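## Task

Using the forceps T1, take the vial from well A8 of vial rack R1 and put it in well B7 of tube carrier TC, resting on that well's floor. Then place TC flat within the locators of raised nest N2, turned so TC's A1 well sits at N2's corner labelled A1. At the end T1 must be back in holder H1 with both tips in one slot, and H1 upright and flat on its base. Every other vial must still stand in its own R1 well, and R1 must be seated in its nest. Nothing may count on the robot holding it. Release everything and move the grippers away before ending.

## Robot and tools

SETUP. Two arms, left_arm and right_arm, each ending in a parallel gripper. Its fingers point along the gripper's own +z axis and close along its y axis. The reported end_effector_position is the spot between the finger pads, a little under 1 cm behind the tips. The tube carrier TC starts between the arms; raised nest N2 is on left_arm's side. Wells on R1 and TC are labelled by row letter and column number, with a triangle marking A1. Vials are lifted by their caps using forceps T1, which normally stand in holder H1.

WORLD FRAME. Shared by all state lines and camera calibrations: origin on the table surface midway between the arms, +z up, +x outward across the table, left_arm on the +y side. The arm names are not image sides. Printed hand positions may be somewhat wrong, worse when reaching far.

ROW LAYOUT (used by execute_actions and move). One row is 14 numbers, each in [-1, 1]: left_arm dx, dy, dz, rx, ry, rz, opening, then right_arm dx, dy, dz, rx, ry, rz, opening. Always give all 14, even if one arm stays put. dx..rz are an offset, not a pose: measured from that gripper's measured pose and expressed in the gripper's own axes. Scale: 1.0 equals 0.6 m for dx/dy/dz and 180 degrees for rotation; rx, ry, rz form a single rotation vector. Opening is absolute, not an offset: +1 = fully open (0.087 m), -1 = closed.

execute_actions(actions): actions is a list (up to 15) of actions; each action is a table of up to 15 rows, one row per 1/30 s control step. If fewer than 15 rows are given, the last row is held for the remaining steps. Every row in an action is relative to the gripper's pose at the start of that action (for the first action in a call, the last pose a result reported), not to the previous row. An empty list just returns state and images.

move(target, speed, blocking): target is one 14-number row as above, offsets from the pose in the most recent result that printed one. Each gripper follows a straight line; both paths finish together, taking 0.5 to 10 s (cut off at 10 s, short of target). Rotation takes the shorter way. speed is the path's top speed in m/s, 0.002 to 0.5, default 0.25; turning is capped at twice that in rad/s. Paths ignore obstacles and the other arm; real motion can lag, wander, or overshoot the speed, especially with an outstretched arm. Openings are sent at the start. With blocking=false you get a result after 0.5 s while motion continues; poll with wait(0), and call wait or stop before sending further rows or moves. The result adds a move: line with the outcome (done, off_target, moving, held, fault), active limits (limits=paced: the sent pose was clipped; limits=held: a safety check blocked steps, after which motion can suddenly speed up), and each gripper's distance to its target. If the outcome names one arm only, the other finished fine.

wait(seconds): 0 to 10 s; arms keep their last command; returns early if a running move ends. stop(): brakes a running move, needing some distance; fingers carry on. zoom_image(camera, region): camera is cam_high, cam_low, cam_left_wrist or cam_right_wrist; region [x0, y0, x1, y1] in that camera's pixels, origin top-left, at most 504 by 504. finished_scene(scene): pass the number of the current scene; irreversible, and the goal must already hold stably.

CONTROLLER BEHAVIOUR. Each step the commanded pose is clipped to 70 mm and 16 degrees from the measured pose, so large offsets need several actions; after an action the arm goes at most to its last clipped pose. Position wins over orientation when both cannot be met. Friction can leave a gripper up to about 31 mm from its command, so smaller commands may not move it. Because offsets start from measured pose, repeating a small offset against something rigid does not push harder, but against something yielding it does. To keep an arm still, send the offset back to its desired pose in the first call of a reply and zeros afterwards, with its desired opening.

RESULT LINES. The state line gives each gripper's position (m) and quaternion (wxyz). Hand target lines show where the controller is currently steering each gripper. A pose unreachable line means a clearance check altered or blocked that arm's command. grip_measured uses the opening scale; the last Joint positions value is the opening in metres (each gripper off by up to ~1 mm). To hold something, command about 0.02 below grip_measured; smaller gaps grip lighter. Pads manage about 20 N; fast closes squeeze harder. Joint torques are raw, offset, noisy drive outputs. MOTOR HOT appears at 75 °C; 90 °C halts that arm 10 s; 100 °C makes it go limp and fall. FAULT lines report stops. Joint ranges (rad), base to wrist: waist -2.618..3.054, shoulder 0..3.142, elbow 0..3.142, wrist pitch -1.571..1.571, wrist yaw -1.571..1.571, wrist roll -2.094..2.094.

CAMERAS. Four 504x504 images come in order cam_high, cam_low, cam_left_wrist, cam_right_wrist, with calibration (K, distortion, T_world_to_cam) usable for locating objects; expect small errors.

AVOID. Dropping or knocking anything off the table, letting the arms collide or press each other, fast or deep pushes into contact, and high grip forces. Brief external tugs on held parts or shoves of loose parts can occur; check images after placing. Release and retract before ending.

Each tool is called after ">>>" in YAML: its name, and indented under it one key for each argument.

## Session

>>> execute_actions:
  actions: []

Scene clock: 0.00 s.
left_arm: end_effector_position=(+0.2156, +0.0988, +0.2873) grip_measured=+0.998 end_effector_quat_wxyz=(+0.061, -0.519, +0.718, -0.459) | right_arm: end_effector_position=(+0.5043, -0.1460, +0.3086) grip_measured=+1.000 end_effector_quat_wxyz=(+0.656, -0.104, +0.694, +0.279)
Joint positions: left_arm=[ 0.025  0.979  1.096 -0.849  0.547 -1.628  0.087] | right_arm=[-0.189  1.582  1.212  0.388 -0.585  0.263  0.087]
Joint velocities: left_arm=[-0.002 -0.017 -0.002  0.037  0.037 -0.022 -0.   ] | right_arm=[-0.007 -0.007 -0.002  0.007 -0.022  0.007  0.   ]
Joint torques (N m, as the arm reports them, + toward a larger angle): no reading
Motor temperatures (°C, as the motors report them): left_arm=[21 22 22 21 20 22] | right_arm=[20 23 21 20 21 21]
Hand target (left_arm): +0.216, +0.099, +0.287; +0.061, -0.519, +0.718, -0.459
Hand target (right_arm): +0.504, -0.146, +0.309; +0.656, -0.104, +0.694, +0.279

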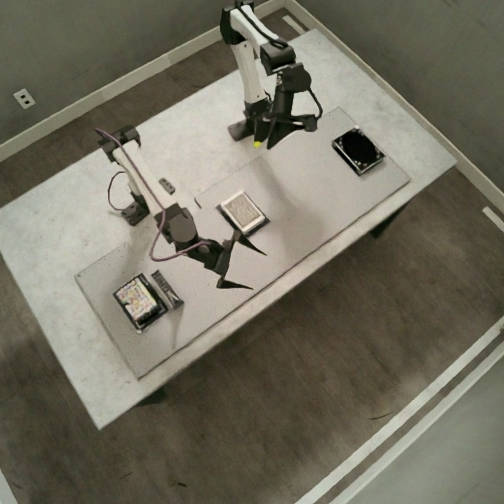

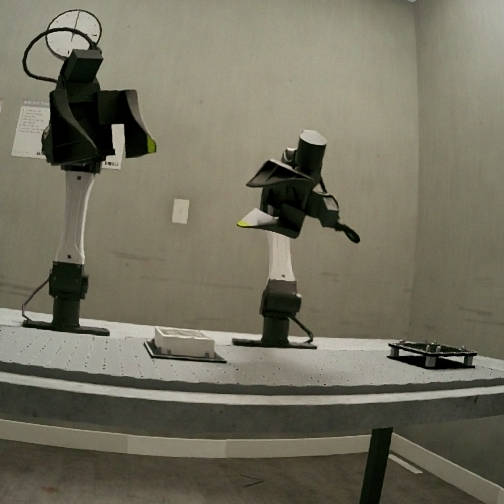

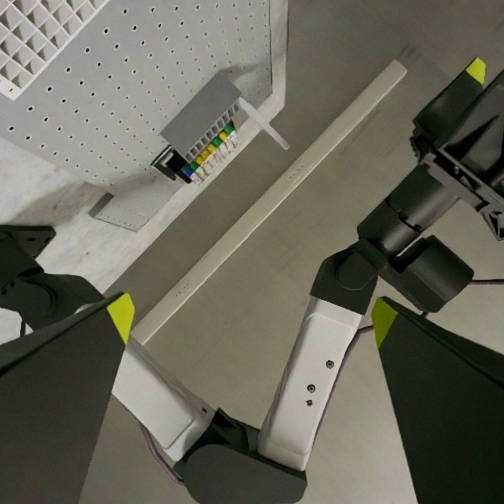

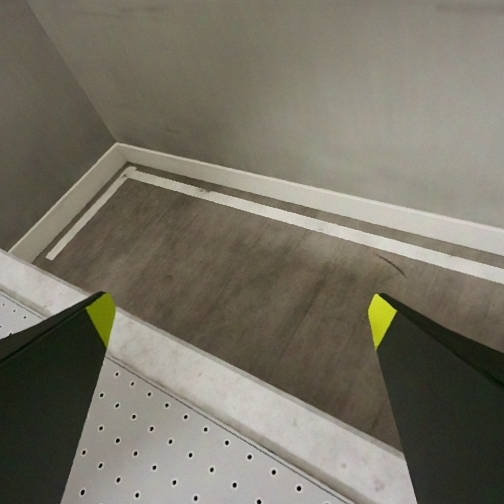

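>>> zoom_image:
  camera: "cam_high"
  region: [90, 250, 210, 350]

>>> zoom_image:
  camera: "cam_high"
  region: [200, 110, 400, 250]

>>> zoom_image:
  camera: "cam_left_wrist"
  region: [140, 60, 300, 200]

Region (90, 250, 210, 350) of cam_high's 504x504 image, scaled by 4.200, with more detail than that image has.

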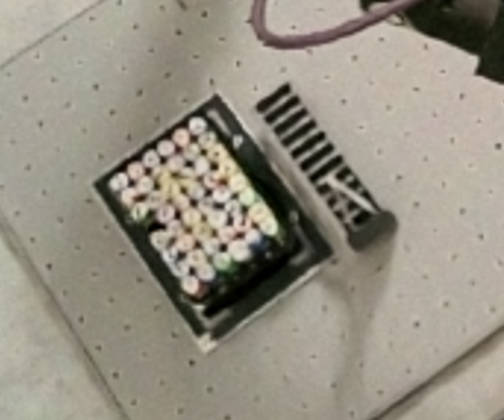

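Region (200, 110, 400, 250) of cam_high's 504x504 image, scaled by 2.520, with more detail than that image has; it fills the top 353 rows of this view, and the rest is white.

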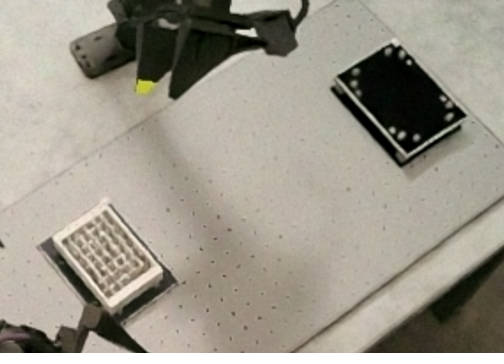

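Region (140, 60, 300, 200) of cam_left_wrist's 504x504 image, scaled by 3.150, with more detail than that image has; it fills the top 441 rows of this view, and the rest is white.

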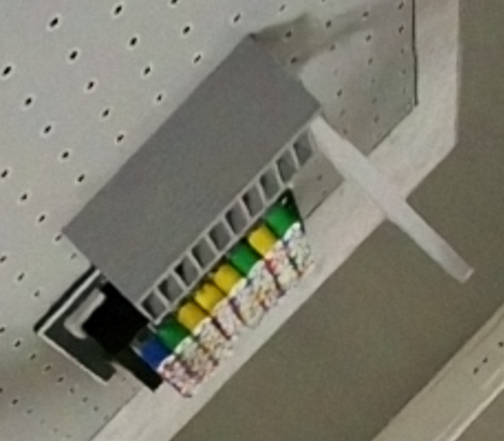

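>>> move:
  target: [0,0,0,0,0,0,1,-0.039,-0.179,-0.512,0.198,0.466,0.074,1]

Scene clock: 5.80 s.
left_arm: end_effector_position=(+0.2156, +0.0988, +0.2873) grip_measured=+0.998 end_effector_quat_wxyz=(+0.061, -0.519, +0.718, -0.459) | right_arm: end_effector_position=(+0.3086, -0.4019, +0.3039) grip_measured=+1.000 end_effector_quat_wxyz=(+0.226, +0.007, +0.968, -0.105)
Joint positions: left_arm=[ 0.025  0.979  1.096 -0.849  0.547 -1.628  0.087] | right_arm=[-0.62   1.73   2.21  -1.547 -0.012 -0.447  0.087]
Joint velocities: left_arm=[-0.002 -0.012  0.002  0.022 -0.037 -0.022  0.001] | right_arm=[ 0.037 -0.012 -0.012  0.037  0.051 -0.007  0.   ]
Joint torques (N m, as the arm reports them, + toward a larger angle): left_arm=[ 0.03 -1.48  7.94  1.58  0.31  0.1 ] | right_arm=[ 0.21 -9.56  3.61  1.13  0.1  -0.1 ]
Motor temperatures (°C, as the motors report them): left_arm=[21 22 24 22 20 22] | right_arm=[20 24 21 21 21 21]
Hand target (left_arm): +0.216, +0.099, +0.287; +0.061, -0.519, +0.718, -0.459
Hand target (right_arm): +0.300, -0.398, +0.299; +0.208, +0.000, +0.973, -0.104
Off the commanded pose (left_arm): 0.000 m, 0 deg.
Off the commanded pose (right_arm): 0.010 m, 29 deg; orientation clipped at the last step of the last action.
joint sent to its limit (right arm) — the command would take joint 4 (wrist pitch) past its lower limit, so that joint was sent only as far as its limit.
move: off_target (right_arm); limits=paced
camera_calibration (this result's frames):
cam_right_wrist: T_world_to_cam=[[-0.04689, -0.976156, 0.211947, -0.446564], [-0.90021, 0.133254, 0.414567, 0.221821], [-0.432924, -0.171358, -0.884993, 0.475106], [0, 0, 0, 1]] pos_world=[0.384431, -0.384062, 0.423154]

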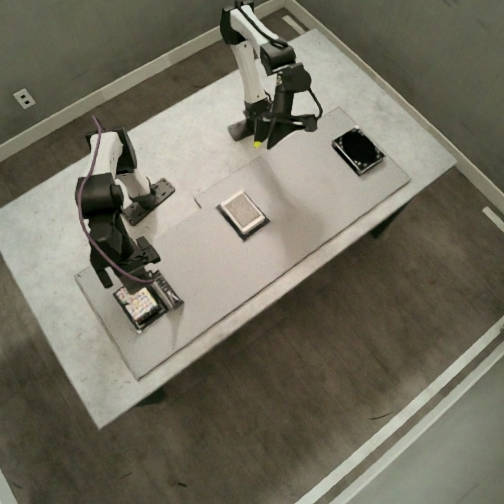

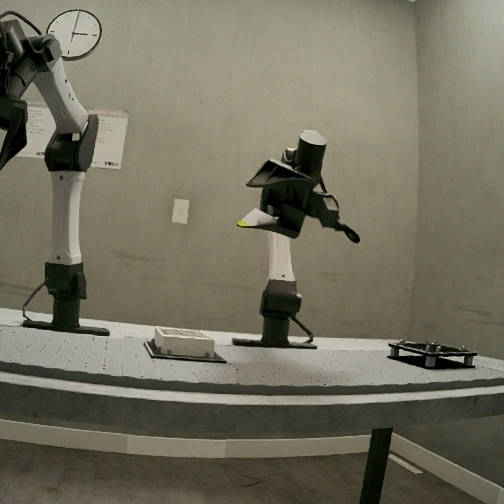

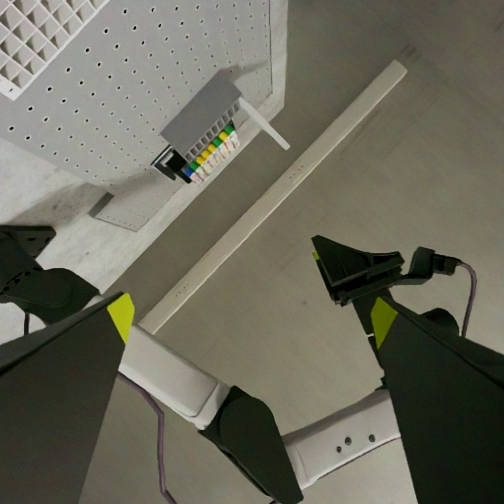

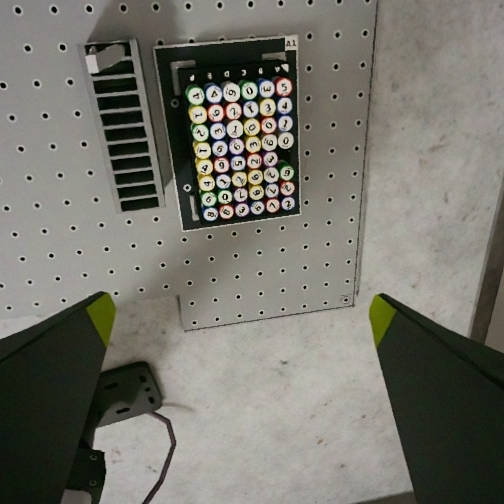

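>>> move:
  target: [0,0,0,0,0,0,1,0.013,0.103,0.148,-0.066,-0.021,0.013,0]
  speed: 0.1

Scene clock: 8.87 s.
left_arm: end_effector_position=(+0.2156, +0.0988, +0.2873) grip_measured=+0.998 end_effector_quat_wxyz=(+0.061, -0.519, +0.718, -0.459) | right_arm: end_effector_position=(+0.3461, -0.3669, +0.2117) grip_measured=+0.000 end_effector_quat_wxyz=(+0.257, +0.001, +0.966, -0.005)
Joint positions: left_arm=[ 0.025  0.979  1.096 -0.849  0.547 -1.628  0.087] | right_arm=[-0.585  1.626  1.68  -1.141 -0.199 -0.38   0.044]
Joint velocities: left_arm=[ 0.007 -0.032 -0.002 -0.007 -0.022 -0.022 -0.   ] | right_arm=[-0.017 -0.007  0.017 -0.022  0.007  0.007 -0.002]
Joint torques (N m, as the arm reports them, + toward a larger angle): left_arm=[ 0.11 -1.62  8.01  1.57  0.33  0.11] | right_arm=[  0.14 -10.24   4.97   1.3   -0.25   0.06]
Motor temperatures (°C, as the motors report them): left_arm=[21 22 24 23 20 22] | right_arm=[20 25 21 21 21 21]
Hand target (left_arm): +0.216, +0.099, +0.287; +0.061, -0.519, +0.718, -0.459
Hand target (right_arm): +0.344, -0.361, +0.211; +0.260, +0.000, +0.965, +0.001
Off the commanded pose (left_arm): 0.000 m, 0 deg.
Off the commanded pose (right_arm): 0.007 m, 1 deg.
move: done
camera_calibration (this result's frames):
cam_right_wrist: T_world_to_cam=[[0.0105263, -0.99968, 0.0230023, -0.379567], [-0.928361, -0.00122316, 0.371677, 0.258568], [-0.37153, -0.0252669, -0.928077, 0.457182], [0, 0, 0, 1]] pos_world=[0.413897, -0.367578, 0.336927]

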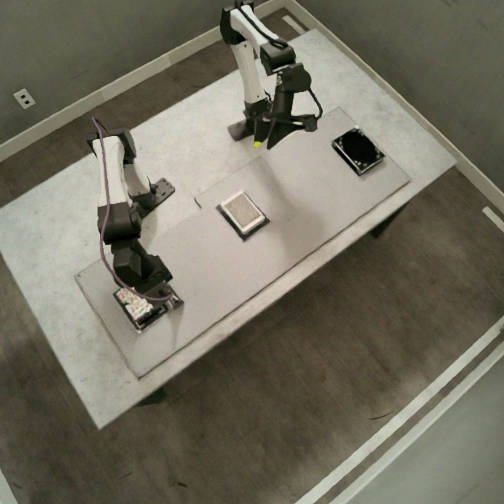

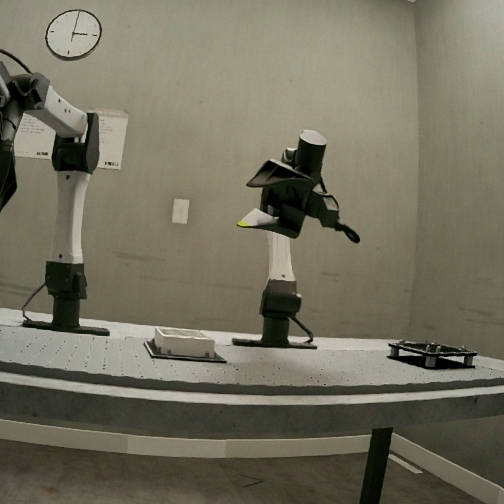

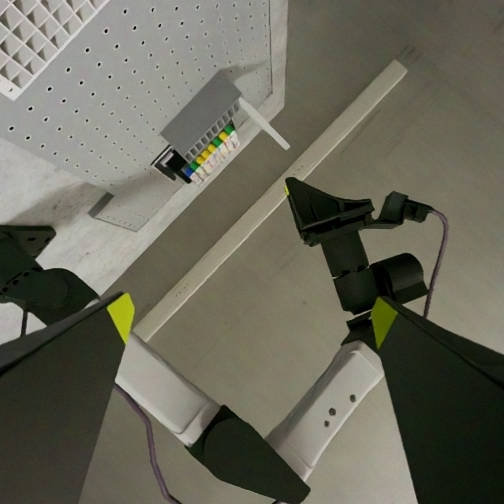

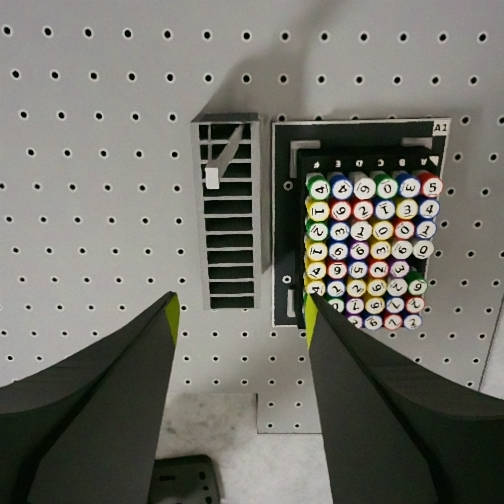

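>>> move:
  target: [0,0,0,0,0,0,1,0.013,0.02,0.15,0,0,0,0]
  speed: 0.05

Scene clock: 11.73 s.
left_arm: end_effector_position=(+0.2156, +0.0988, +0.2873) grip_measured=+0.998 end_effector_quat_wxyz=(+0.061, -0.519, +0.718, -0.459) | right_arm: end_effector_position=(+0.3857, -0.3588, +0.1461) grip_measured=+0.000 end_effector_quat_wxyz=(+0.276, -0.004, +0.961, -0.008)
Joint positions: left_arm=[ 0.025  0.979  1.096 -0.849  0.547 -1.628  0.087] | right_arm=[-0.52   1.675  1.454 -0.816 -0.177 -0.324  0.044]
Joint velocities: left_arm=[-0.007  0.007 -0.007  0.022  0.007 -0.037 -0.001] | right_arm=[ 0.007 -0.007  0.002 -0.037  0.022 -0.037 -0.001]
Joint torques (N m, as the arm reports them, + toward a larger angle): left_arm=[ 0.05 -1.51  7.97  1.56  0.32  0.09] | right_arm=[ 0.15 -7.77  5.56  1.36 -0.03  0.02]
Motor temperatures (°C, as the motors report them): left_arm=[21 22 25 23 20 22] | right_arm=[20 25 22 21 21 21]
Hand target (left_arm): +0.216, +0.099, +0.287; +0.061, -0.519, +0.718, -0.459
Hand target (right_arm): +0.383, -0.356, +0.130; +0.257, +0.001, +0.966, -0.004
Off the commanded pose (left_arm): 0.000 m, 0 deg.
Off the commanded pose (right_arm): 0.017 m, 2 deg.
move: off_target (right_arm)
camera_calibration (this result's frames):
cam_right_wrist: T_world_to_cam=[[0.0159963, -0.999363, 0.0318971, -0.373689], [-0.941946, -0.00436143, 0.335736, 0.329129], [-0.335383, -0.0354159, -0.941416, 0.395637], [0, 0, 0, 1]] pos_world=[0.44869, -0.358004, 0.273878]

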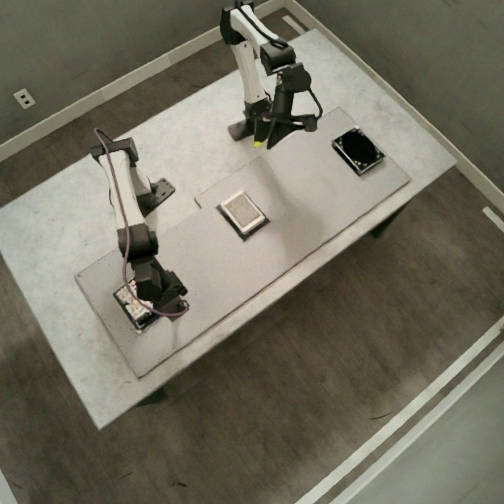

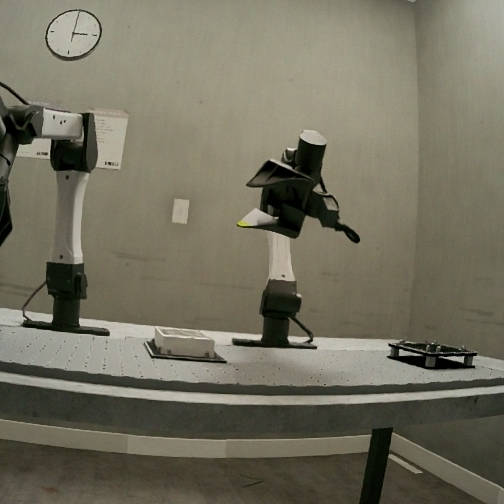

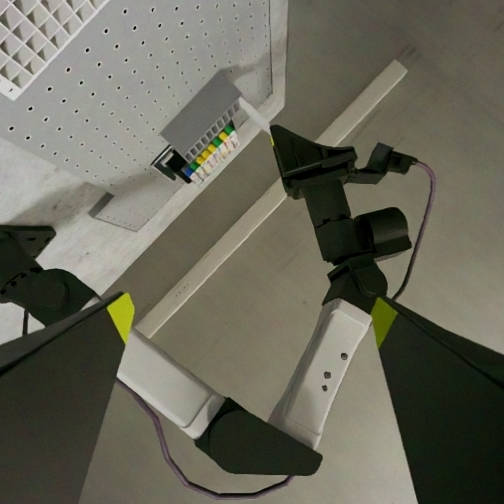

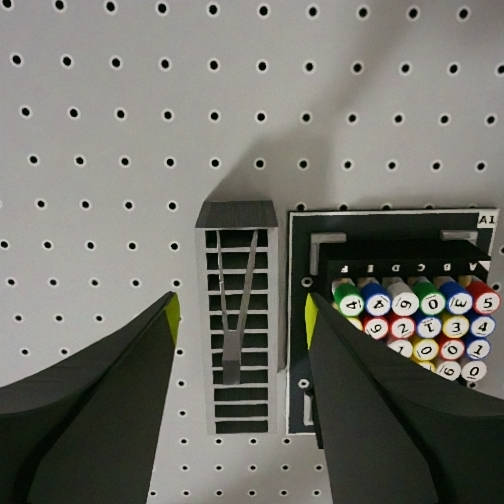

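>>> move:
  target: [0,0,0,0,0,0,1,0.03,0,0.07,0,-0.01,0,-0.5]
  speed: 0.04

Scene clock: 13.63 s.
left_arm: end_effector_position=(+0.2156, +0.0988, +0.2873) grip_measured=+0.998 end_effector_quat_wxyz=(+0.061, -0.519, +0.718, -0.459) | right_arm: end_effector_position=(+0.3964, -0.3625, +0.1141) grip_measured=-0.500 end_effector_quat_wxyz=(+0.302, -0.006, +0.953, -0.018)
Joint positions: left_arm=[ 0.025  0.979  1.096 -0.849  0.547 -1.628  0.087] | right_arm=[-0.52   1.675  1.304 -0.608 -0.178 -0.324  0.022]
Joint velocities: left_arm=[-0.017  0.027 -0.002  0.007  0.022  0.081 -0.   ] | right_arm=[-0.007  0.007  0.002 -0.007 -0.022  0.037 -0.001]
Joint torques (N m, as the arm reports them, + toward a larger angle): left_arm=[ 0.11 -1.51  8.09  1.6   0.31  0.08] | right_arm=[-0.78 -8.64  5.34  1.43 -0.23  0.01]
Motor temperatures (°C, as the motors report them): left_arm=[21 22 25 24 20 22] | right_arm=[20 25 22 21 21 21]
Hand target (left_arm): +0.216, +0.099, +0.287; +0.061, -0.519, +0.718, -0.459
Hand target (right_arm): +0.392, -0.360, +0.101; +0.291, -0.004, +0.957, -0.008
Off the commanded pose (left_arm): 0.000 m, 0 deg.
Off the commanded pose (right_arm): 0.014 m, 2 deg.
move: off_target (right_arm)
camera_calibration (this result's frames):
cam_right_wrist: T_world_to_cam=[[0.0141994, -0.998547, 0.0519832, -0.377881], [-0.958875, 0.00114044, 0.283827, 0.364516], [-0.283473, -0.0538755, -0.957466, 0.343477], [0, 0, 0, 1]] pos_world=[0.452258, -0.359242, 0.245052]

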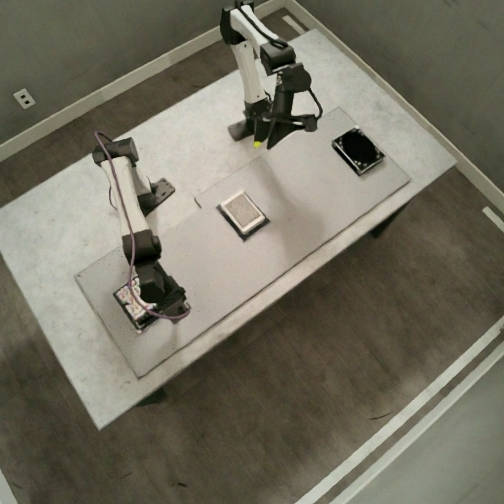

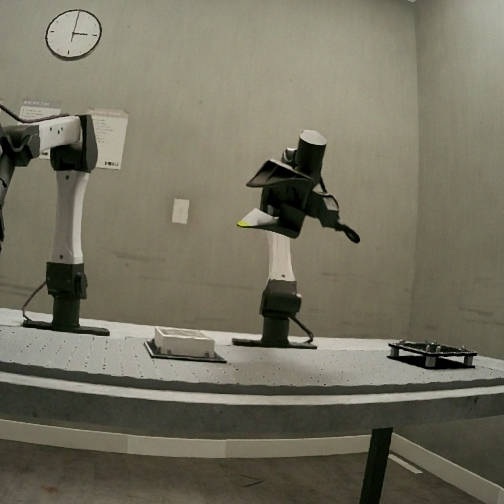

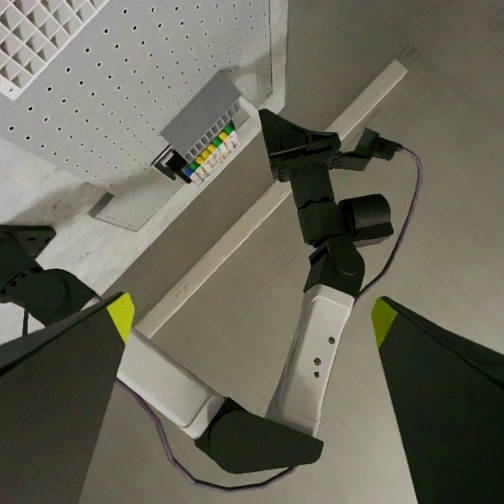

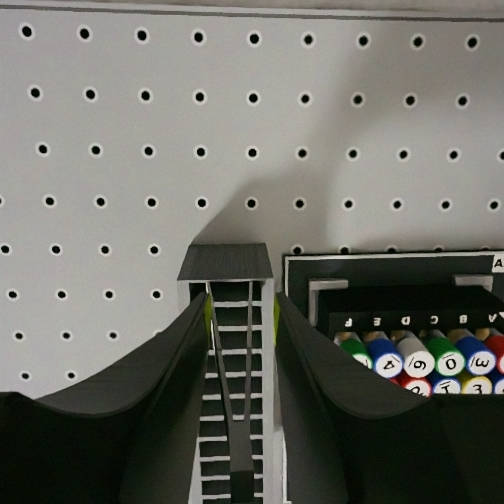

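>>> move:
  target: [0,0,0,0,0,0,1,0,0,0,0,0,0,-0.68]

>>> move:
  target: [0,0,0,0,0,0,1,-0.096,0,-0.137,0,0,0,-0.68]
  speed: 0.04

Scene clock: 14.77 s.
left_arm: end_effector_position=(+0.2156, +0.0988, +0.2873) grip_measured=+0.998 end_effector_quat_wxyz=(+0.061, -0.519, +0.718, -0.459) | right_arm: end_effector_position=(+0.3967, -0.3627, +0.1143) grip_measured=-0.680 end_effector_quat_wxyz=(+0.302, -0.006, +0.953, -0.018)
Joint positions: left_arm=[ 0.025  0.979  1.096 -0.849  0.547 -1.628  0.087] | right_arm=[-0.52   1.675  1.304 -0.606 -0.178 -0.324  0.014]
Joint velocities: left_arm=[ 0.007 -0.002 -0.002 -0.081 -0.051  0.022 -0.   ] | right_arm=[ 0.002 -0.007 -0.012  0.051 -0.007 -0.037  0.   ]
Joint torques (N m, as the arm reports them, + toward a larger angle): left_arm=[-0.01 -1.42  8.03  1.59  0.34  0.11] | right_arm=[-0.65 -9.56  7.63  1.43 -0.17 -0.07]
Motor temperatures (°C, as the motors report them): left_arm=[21 22 25 24 20 22] | right_arm=[20 25 22 21 21 21]
Hand target (left_arm): +0.216, +0.099, +0.287; +0.061, -0.519, +0.718, -0.459
Hand target (right_arm): +0.396, -0.363, +0.114; +0.302, -0.006, +0.953, -0.018
Off the commanded pose (left_arm): 0.000 m, 0 deg.
Off the commanded pose (right_arm): 0.000 m, 0 deg.
move: done
camera_calibration (this result's frames):
cam_right_wrist: T_world_to_cam=[[0.0141249, -0.998519, 0.0525471, -0.378043], [-0.959279, 0.00129463, 0.282459, 0.365155], [-0.282108, -0.054397, -0.957839, 0.34303], [0, 0, 0, 1]] pos_world=[0.452397, -0.359296, 0.245291]

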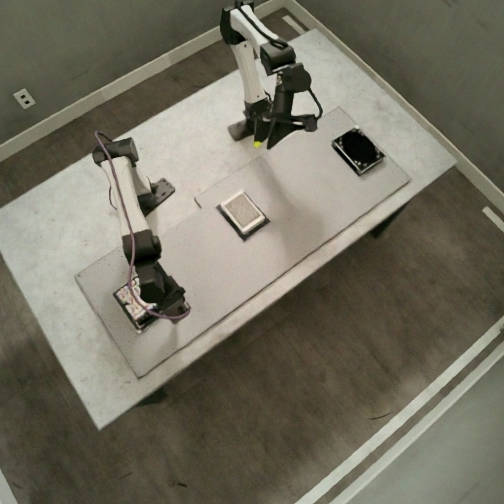

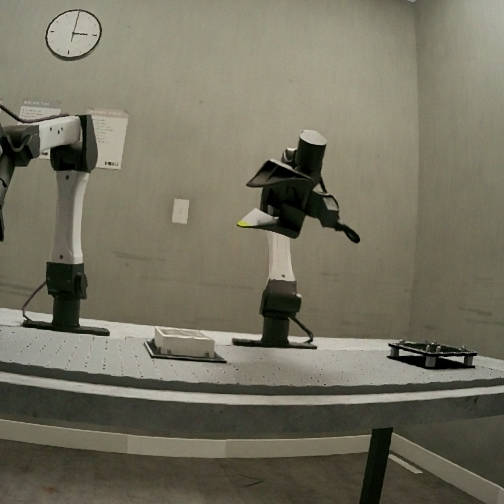

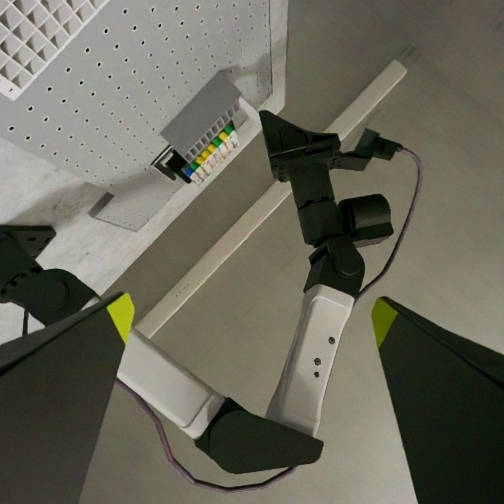

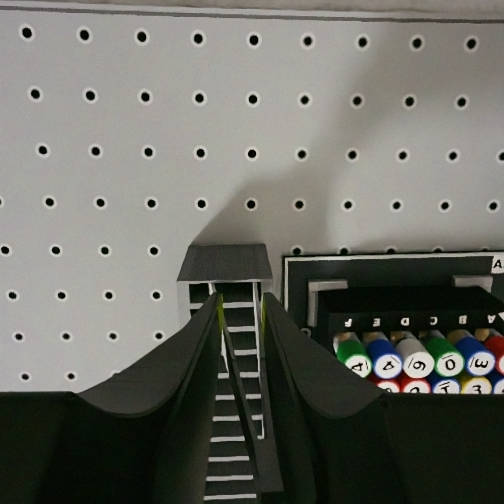

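Scene clock: 17.73 s.
left_arm: end_effector_position=(+0.2156, +0.0988, +0.2873) grip_measured=+0.998 end_effector_quat_wxyz=(+0.061, -0.519, +0.718, -0.459) | right_arm: end_effector_position=(+0.3962, -0.3625, +0.2188) grip_measured=-0.680 end_effector_quat_wxyz=(+0.315, -0.008, +0.949, -0.023)
Joint positions: left_arm=[ 0.025  0.979  1.096 -0.849  0.547 -1.628  0.087] | right_arm=[-0.52   1.675  1.709 -0.983 -0.178 -0.324  0.014]
Joint velocities: left_arm=[-0.002 -0.007 -0.022  0.007 -0.022  0.022 -0.001] | right_arm=[-0.012 -0.002 -0.002  0.125  0.022 -0.037  0.   ]
Joint torques (N m, as the arm reports them, + toward a larger angle): left_arm=[ 0.09 -1.43  7.97  1.59  0.33  0.05] | right_arm=[ 0.28 -7.68  9.15  1.25 -0.09  0.  ]
Motor temperatures (°C, as the motors report them): left_arm=[21 22 25 24 20 22] | right_arm=[20 26 22 21 21 21]
Hand target (left_arm): +0.216, +0.099, +0.287; +0.061, -0.519, +0.718, -0.459
Hand target (right_arm): +0.397, -0.359, +0.215; +0.303, -0.006, +0.953, -0.018
Off the commanded pose (left_arm): 0.000 m, 0 deg.
Off the commanded pose (right_arm): 0.006 m, 2 deg.
move: done
camera_calibration (this result's frames):
cam_right_wrist: T_world_to_cam=[[0.0125343, -0.997911, 0.0633776, -0.384855], [-0.966667, 0.0041171, 0.256005, 0.344874], [-0.255731, -0.0644739, -0.964596, 0.430416], [0, 0, 0, 1]] pos_world=[0.448273, -0.35772, 0.351279]

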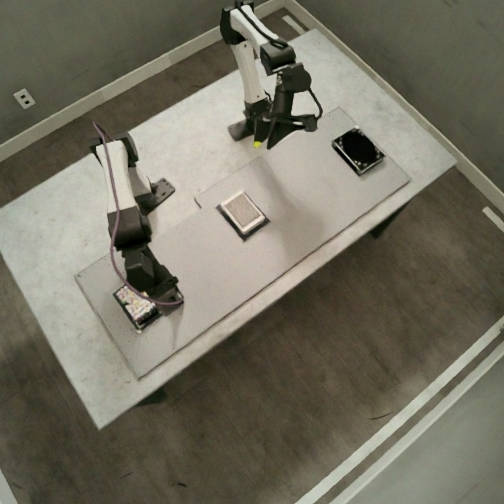

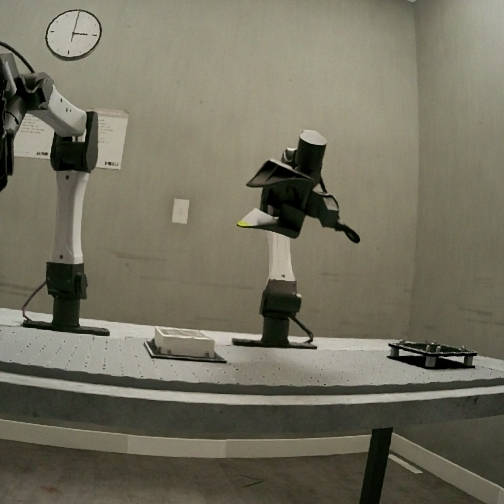

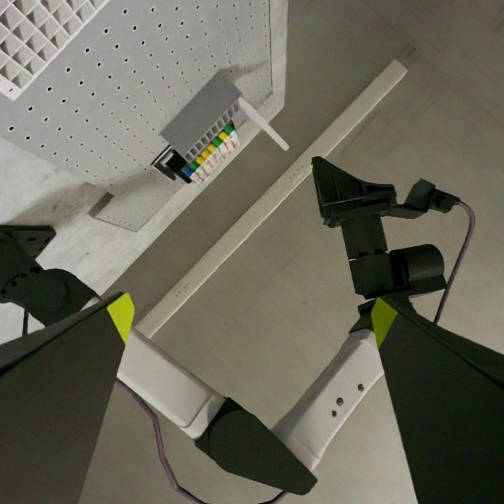

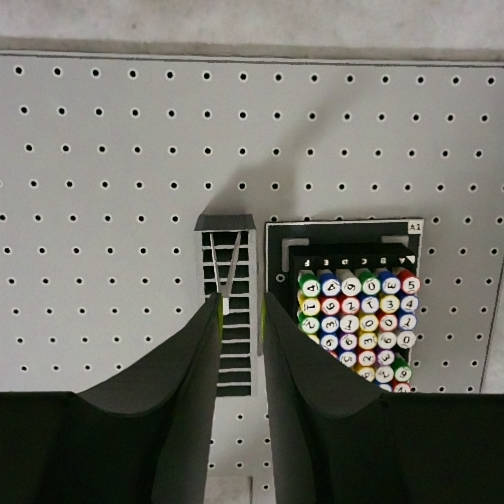

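>>> move:
  target: [0,0,0,0,0,0,1,0.13,0.012,0.142,0,0.01,0,-0.4]
  speed: 0.05

>>> move:
  target: [0,0,0,0,0,0,1,0,0,0,0,0,0,-0.76]

Scene clock: 21.47 s.
left_arm: end_effector_position=(+0.2156, +0.0988, +0.2873) grip_measured=+0.998 end_effector_quat_wxyz=(+0.061, -0.519, +0.718, -0.459) | right_arm: end_effector_position=(+0.3894, -0.3599, +0.1093) grip_measured=-0.400 end_effector_quat_wxyz=(+0.305, -0.007, +0.952, -0.019)
Joint positions: left_arm=[ 0.025  0.979  1.096 -0.849  0.547 -1.628  0.087] | right_arm=[-0.52   1.644  1.246 -0.574 -0.178 -0.324  0.026]
Joint velocities: left_arm=[-0.002 -0.007 -0.022  0.007  0.051 -0.066 -0.   ] | right_arm=[-0.002  0.007 -0.007 -0.037  0.022  0.022 -0.001]
Joint torques (N m, as the arm reports them, + toward a larger angle): left_arm=[ 0.1  -1.49  8.07  1.57  0.34  0.11] | right_arm=[-0.84 -9.9   5.49  1.5  -0.1  -0.13]
Motor temperatures (°C, as the motors report them): left_arm=[21 22 26 24 20 22] | right_arm=[20 27 23 22 21 21]
Hand target (left_arm): +0.216, +0.099, +0.287; +0.061, -0.519, +0.718, -0.459
Hand target (right_arm): +0.384, -0.361, +0.104; +0.300, -0.007, +0.954, -0.023
Off the commanded pose (left_arm): 0.000 m, 0 deg.
Off the commanded pose (right_arm): 0.007 m, 1 deg.
move: done
camera_calibration (this result's frames):
cam_right_wrist: T_world_to_cam=[[0.0137993, -0.998394, 0.0549425, -0.375001], [-0.960972, 0.00194161, 0.276639, 0.361111], [-0.276301, -0.0566156, -0.959402, 0.333508], [0, 0, 0, 1]] pos_world=[0.444341, -0.356218, 0.240675]

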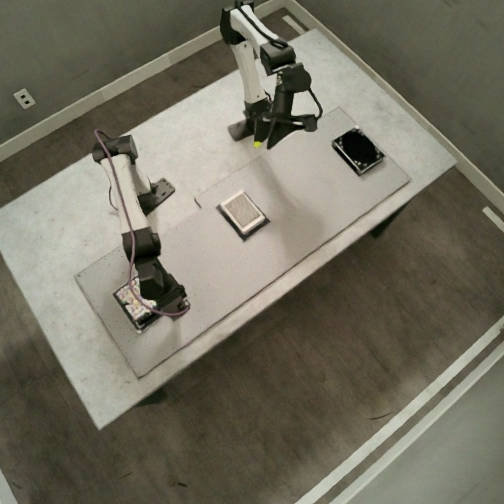

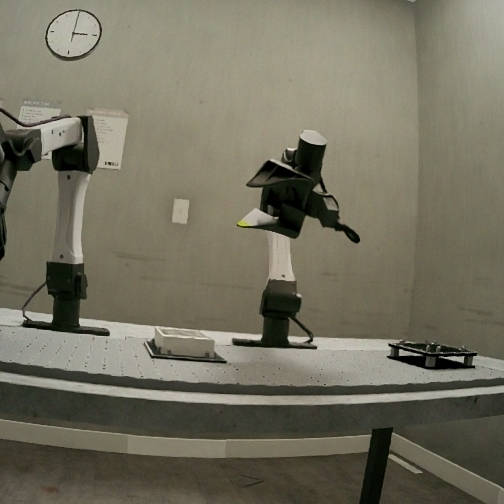

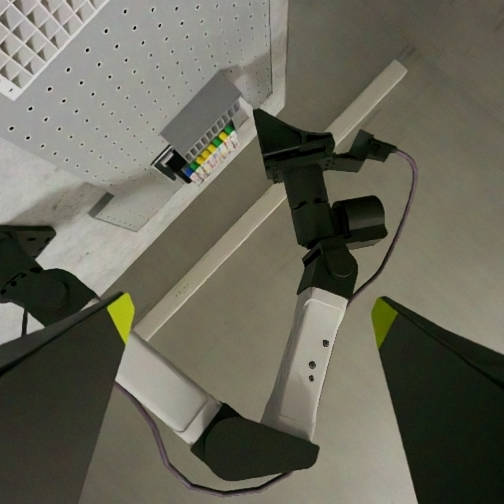

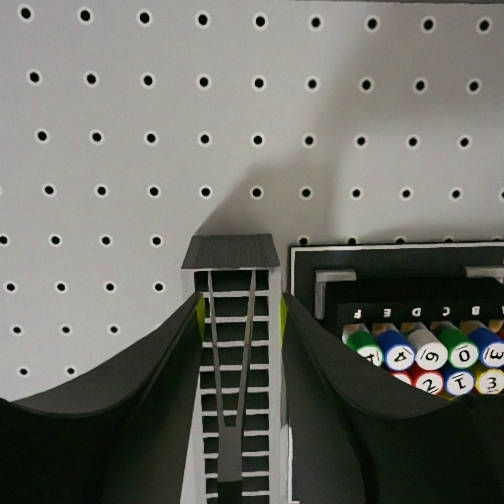

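Scene clock: 21.97 s.
left_arm: end_effector_position=(+0.2156, +0.0988, +0.2873) grip_measured=+0.998 end_effector_quat_wxyz=(+0.061, -0.519, +0.718, -0.459) | right_arm: end_effector_position=(+0.3894, -0.3599, +0.1093) grip_measured=-0.760 end_effector_quat_wxyz=(+0.305, -0.007, +0.952, -0.019)
Joint positions: left_arm=[ 0.025  0.979  1.096 -0.849  0.547 -1.628  0.087] | right_arm=[-0.52   1.644  1.246 -0.574 -0.178 -0.324  0.011]
Joint velocities: left_arm=[-0.007 -0.027 -0.002  0.095 -0.066 -0.11   0.   ] | right_arm=[-0.002  0.007 -0.007  0.022 -0.007 -0.051  0.   ]
Joint torques (N m, as the arm reports them, + toward a larger angle): left_arm=[ 0.1  -1.57  8.01  1.58  0.36  0.11] | right_arm=[-0.49 -9.22  7.68  1.43 -0.12 -0.05]
Motor temperatures (°C, as the motors report them): left_arm=[21 22 26 24 20 22] | right_arm=[20 27 23 22 21 21]
Hand target (left_arm): +0.216, +0.099, +0.287; +0.061, -0.519, +0.718, -0.459
Hand target (right_arm): +0.389, -0.360, +0.109; +0.305, -0.007, +0.952, -0.019
Off the commanded pose (left_arm): 0.000 m, 0 deg.
Off the commanded pose (right_arm): 0.000 m, 0 deg.
move: done
camera_calibration (this result's frames):
cam_right_wrist: T_world_to_cam=[[0.0137993, -0.998394, 0.0549425, -0.375001], [-0.960972, 0.00194161, 0.276639, 0.361111], [-0.276301, -0.0566156, -0.959402, 0.333508], [0, 0, 0, 1]] pos_world=[0.444341, -0.356218, 0.240675]

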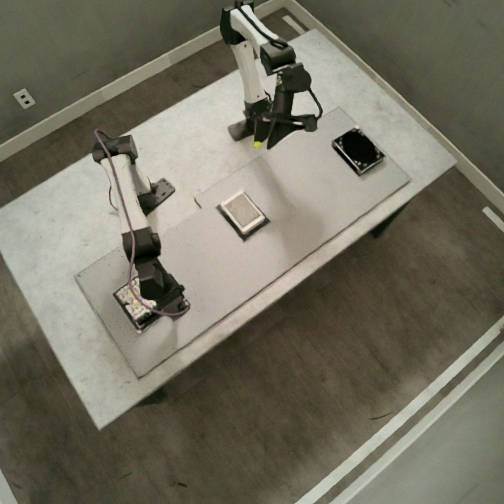

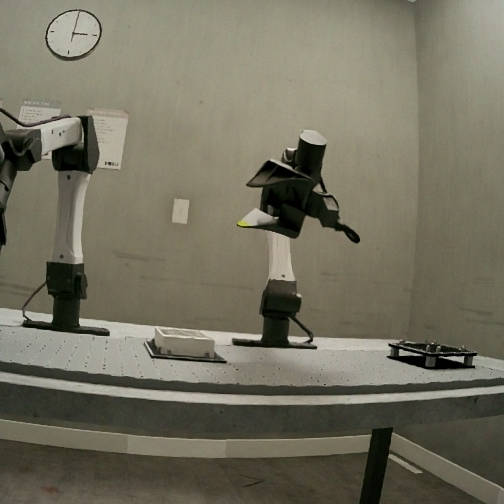

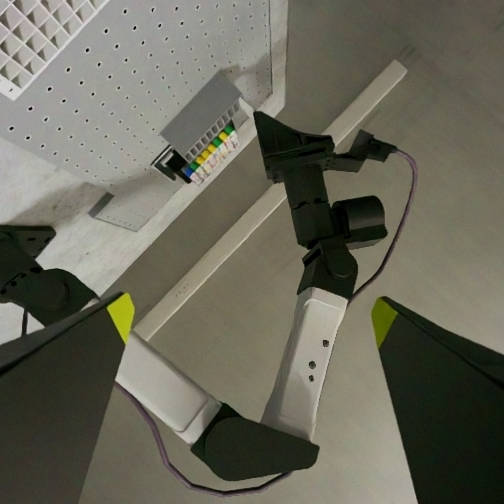

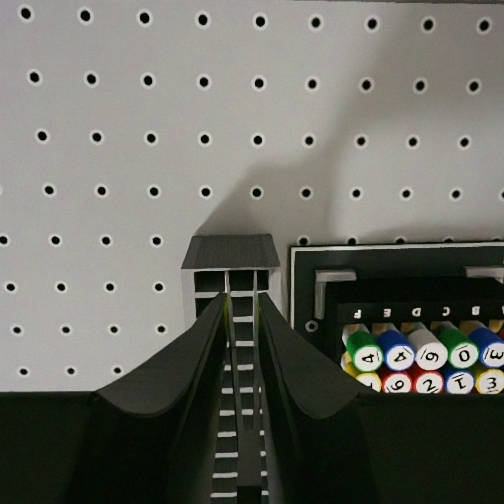

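>>> move:
  target: [0,0,0,0,0,0,1,-0.097,0,-0.136,0,0,0,-0.72]
  speed: 0.04

Scene clock: 25.37 s.
left_arm: end_effector_position=(+0.2156, +0.0988, +0.2873) grip_measured=+0.998 end_effector_quat_wxyz=(+0.061, -0.519, +0.718, -0.459) | right_arm: end_effector_position=(+0.3906, -0.3585, +0.2099) grip_measured=-0.720 end_effector_quat_wxyz=(+0.314, -0.009, +0.949, -0.022)
Joint positions: left_arm=[ 0.025  0.979  1.096 -0.849  0.547 -1.628  0.087] | right_arm=[-0.515  1.644  1.639 -0.947 -0.178 -0.323  0.012]
Joint velocities: left_arm=[-0.017  0.002 -0.002 -0.037  0.022 -0.11  -0.   ] | right_arm=[-0.002 -0.002  0.002 -0.051 -0.066 -0.007 -0.   ]
Joint torques (N m, as the arm reports them, + toward a larger angle): left_arm=[ 0.13 -1.5   7.98  1.6   0.3   0.13] | right_arm=[ 0.13 -8.3   9.18  1.22 -0.09  0.05]
Motor temperatures (°C, as the motors report them): left_arm=[21 22 26 25 20 22] | right_arm=[20 27 23 22 21 21]
Hand target (left_arm): +0.216, +0.099, +0.287; +0.061, -0.519, +0.718, -0.459
Hand target (right_arm): +0.390, -0.356, +0.210; +0.306, -0.007, +0.952, -0.019
Off the commanded pose (left_arm): 0.000 m, 0 deg.
Off the commanded pose (right_arm): 0.003 m, 1 deg.
move: done
camera_calibration (this result's frames):
cam_right_wrist: T_world_to_cam=[[0.016595, -0.997936, 0.0620278, -0.381588], [-0.965944, 0.0000199531, 0.258751, 0.339365], [-0.258218, -0.0642094, -0.96395, 0.421562], [0, 0, 0, 1]] pos_world=[0.442995, -0.353739, 0.342222]

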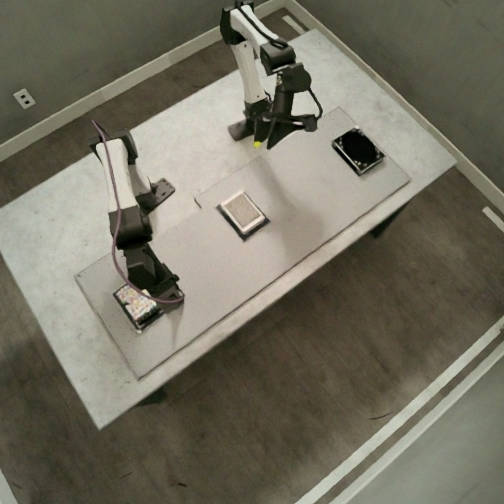

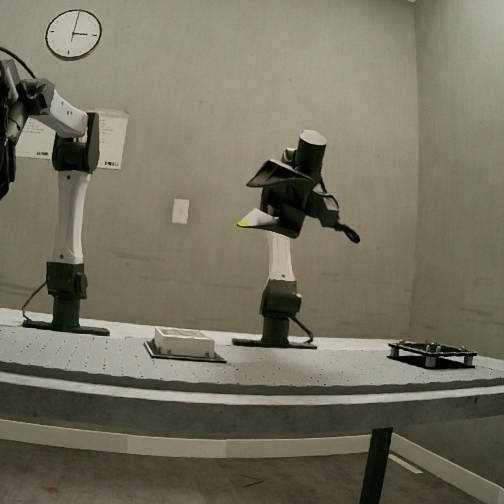

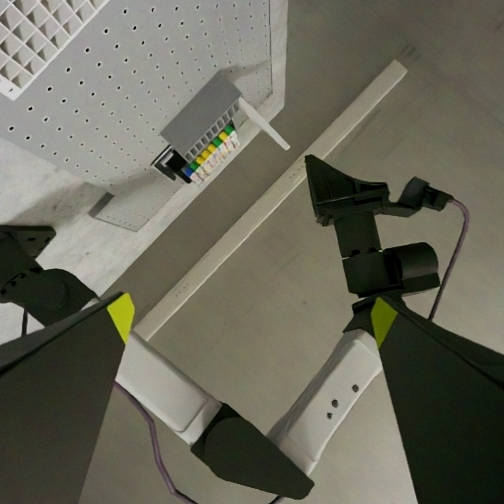

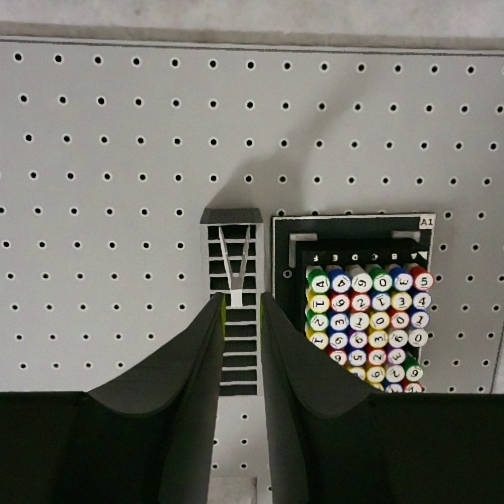

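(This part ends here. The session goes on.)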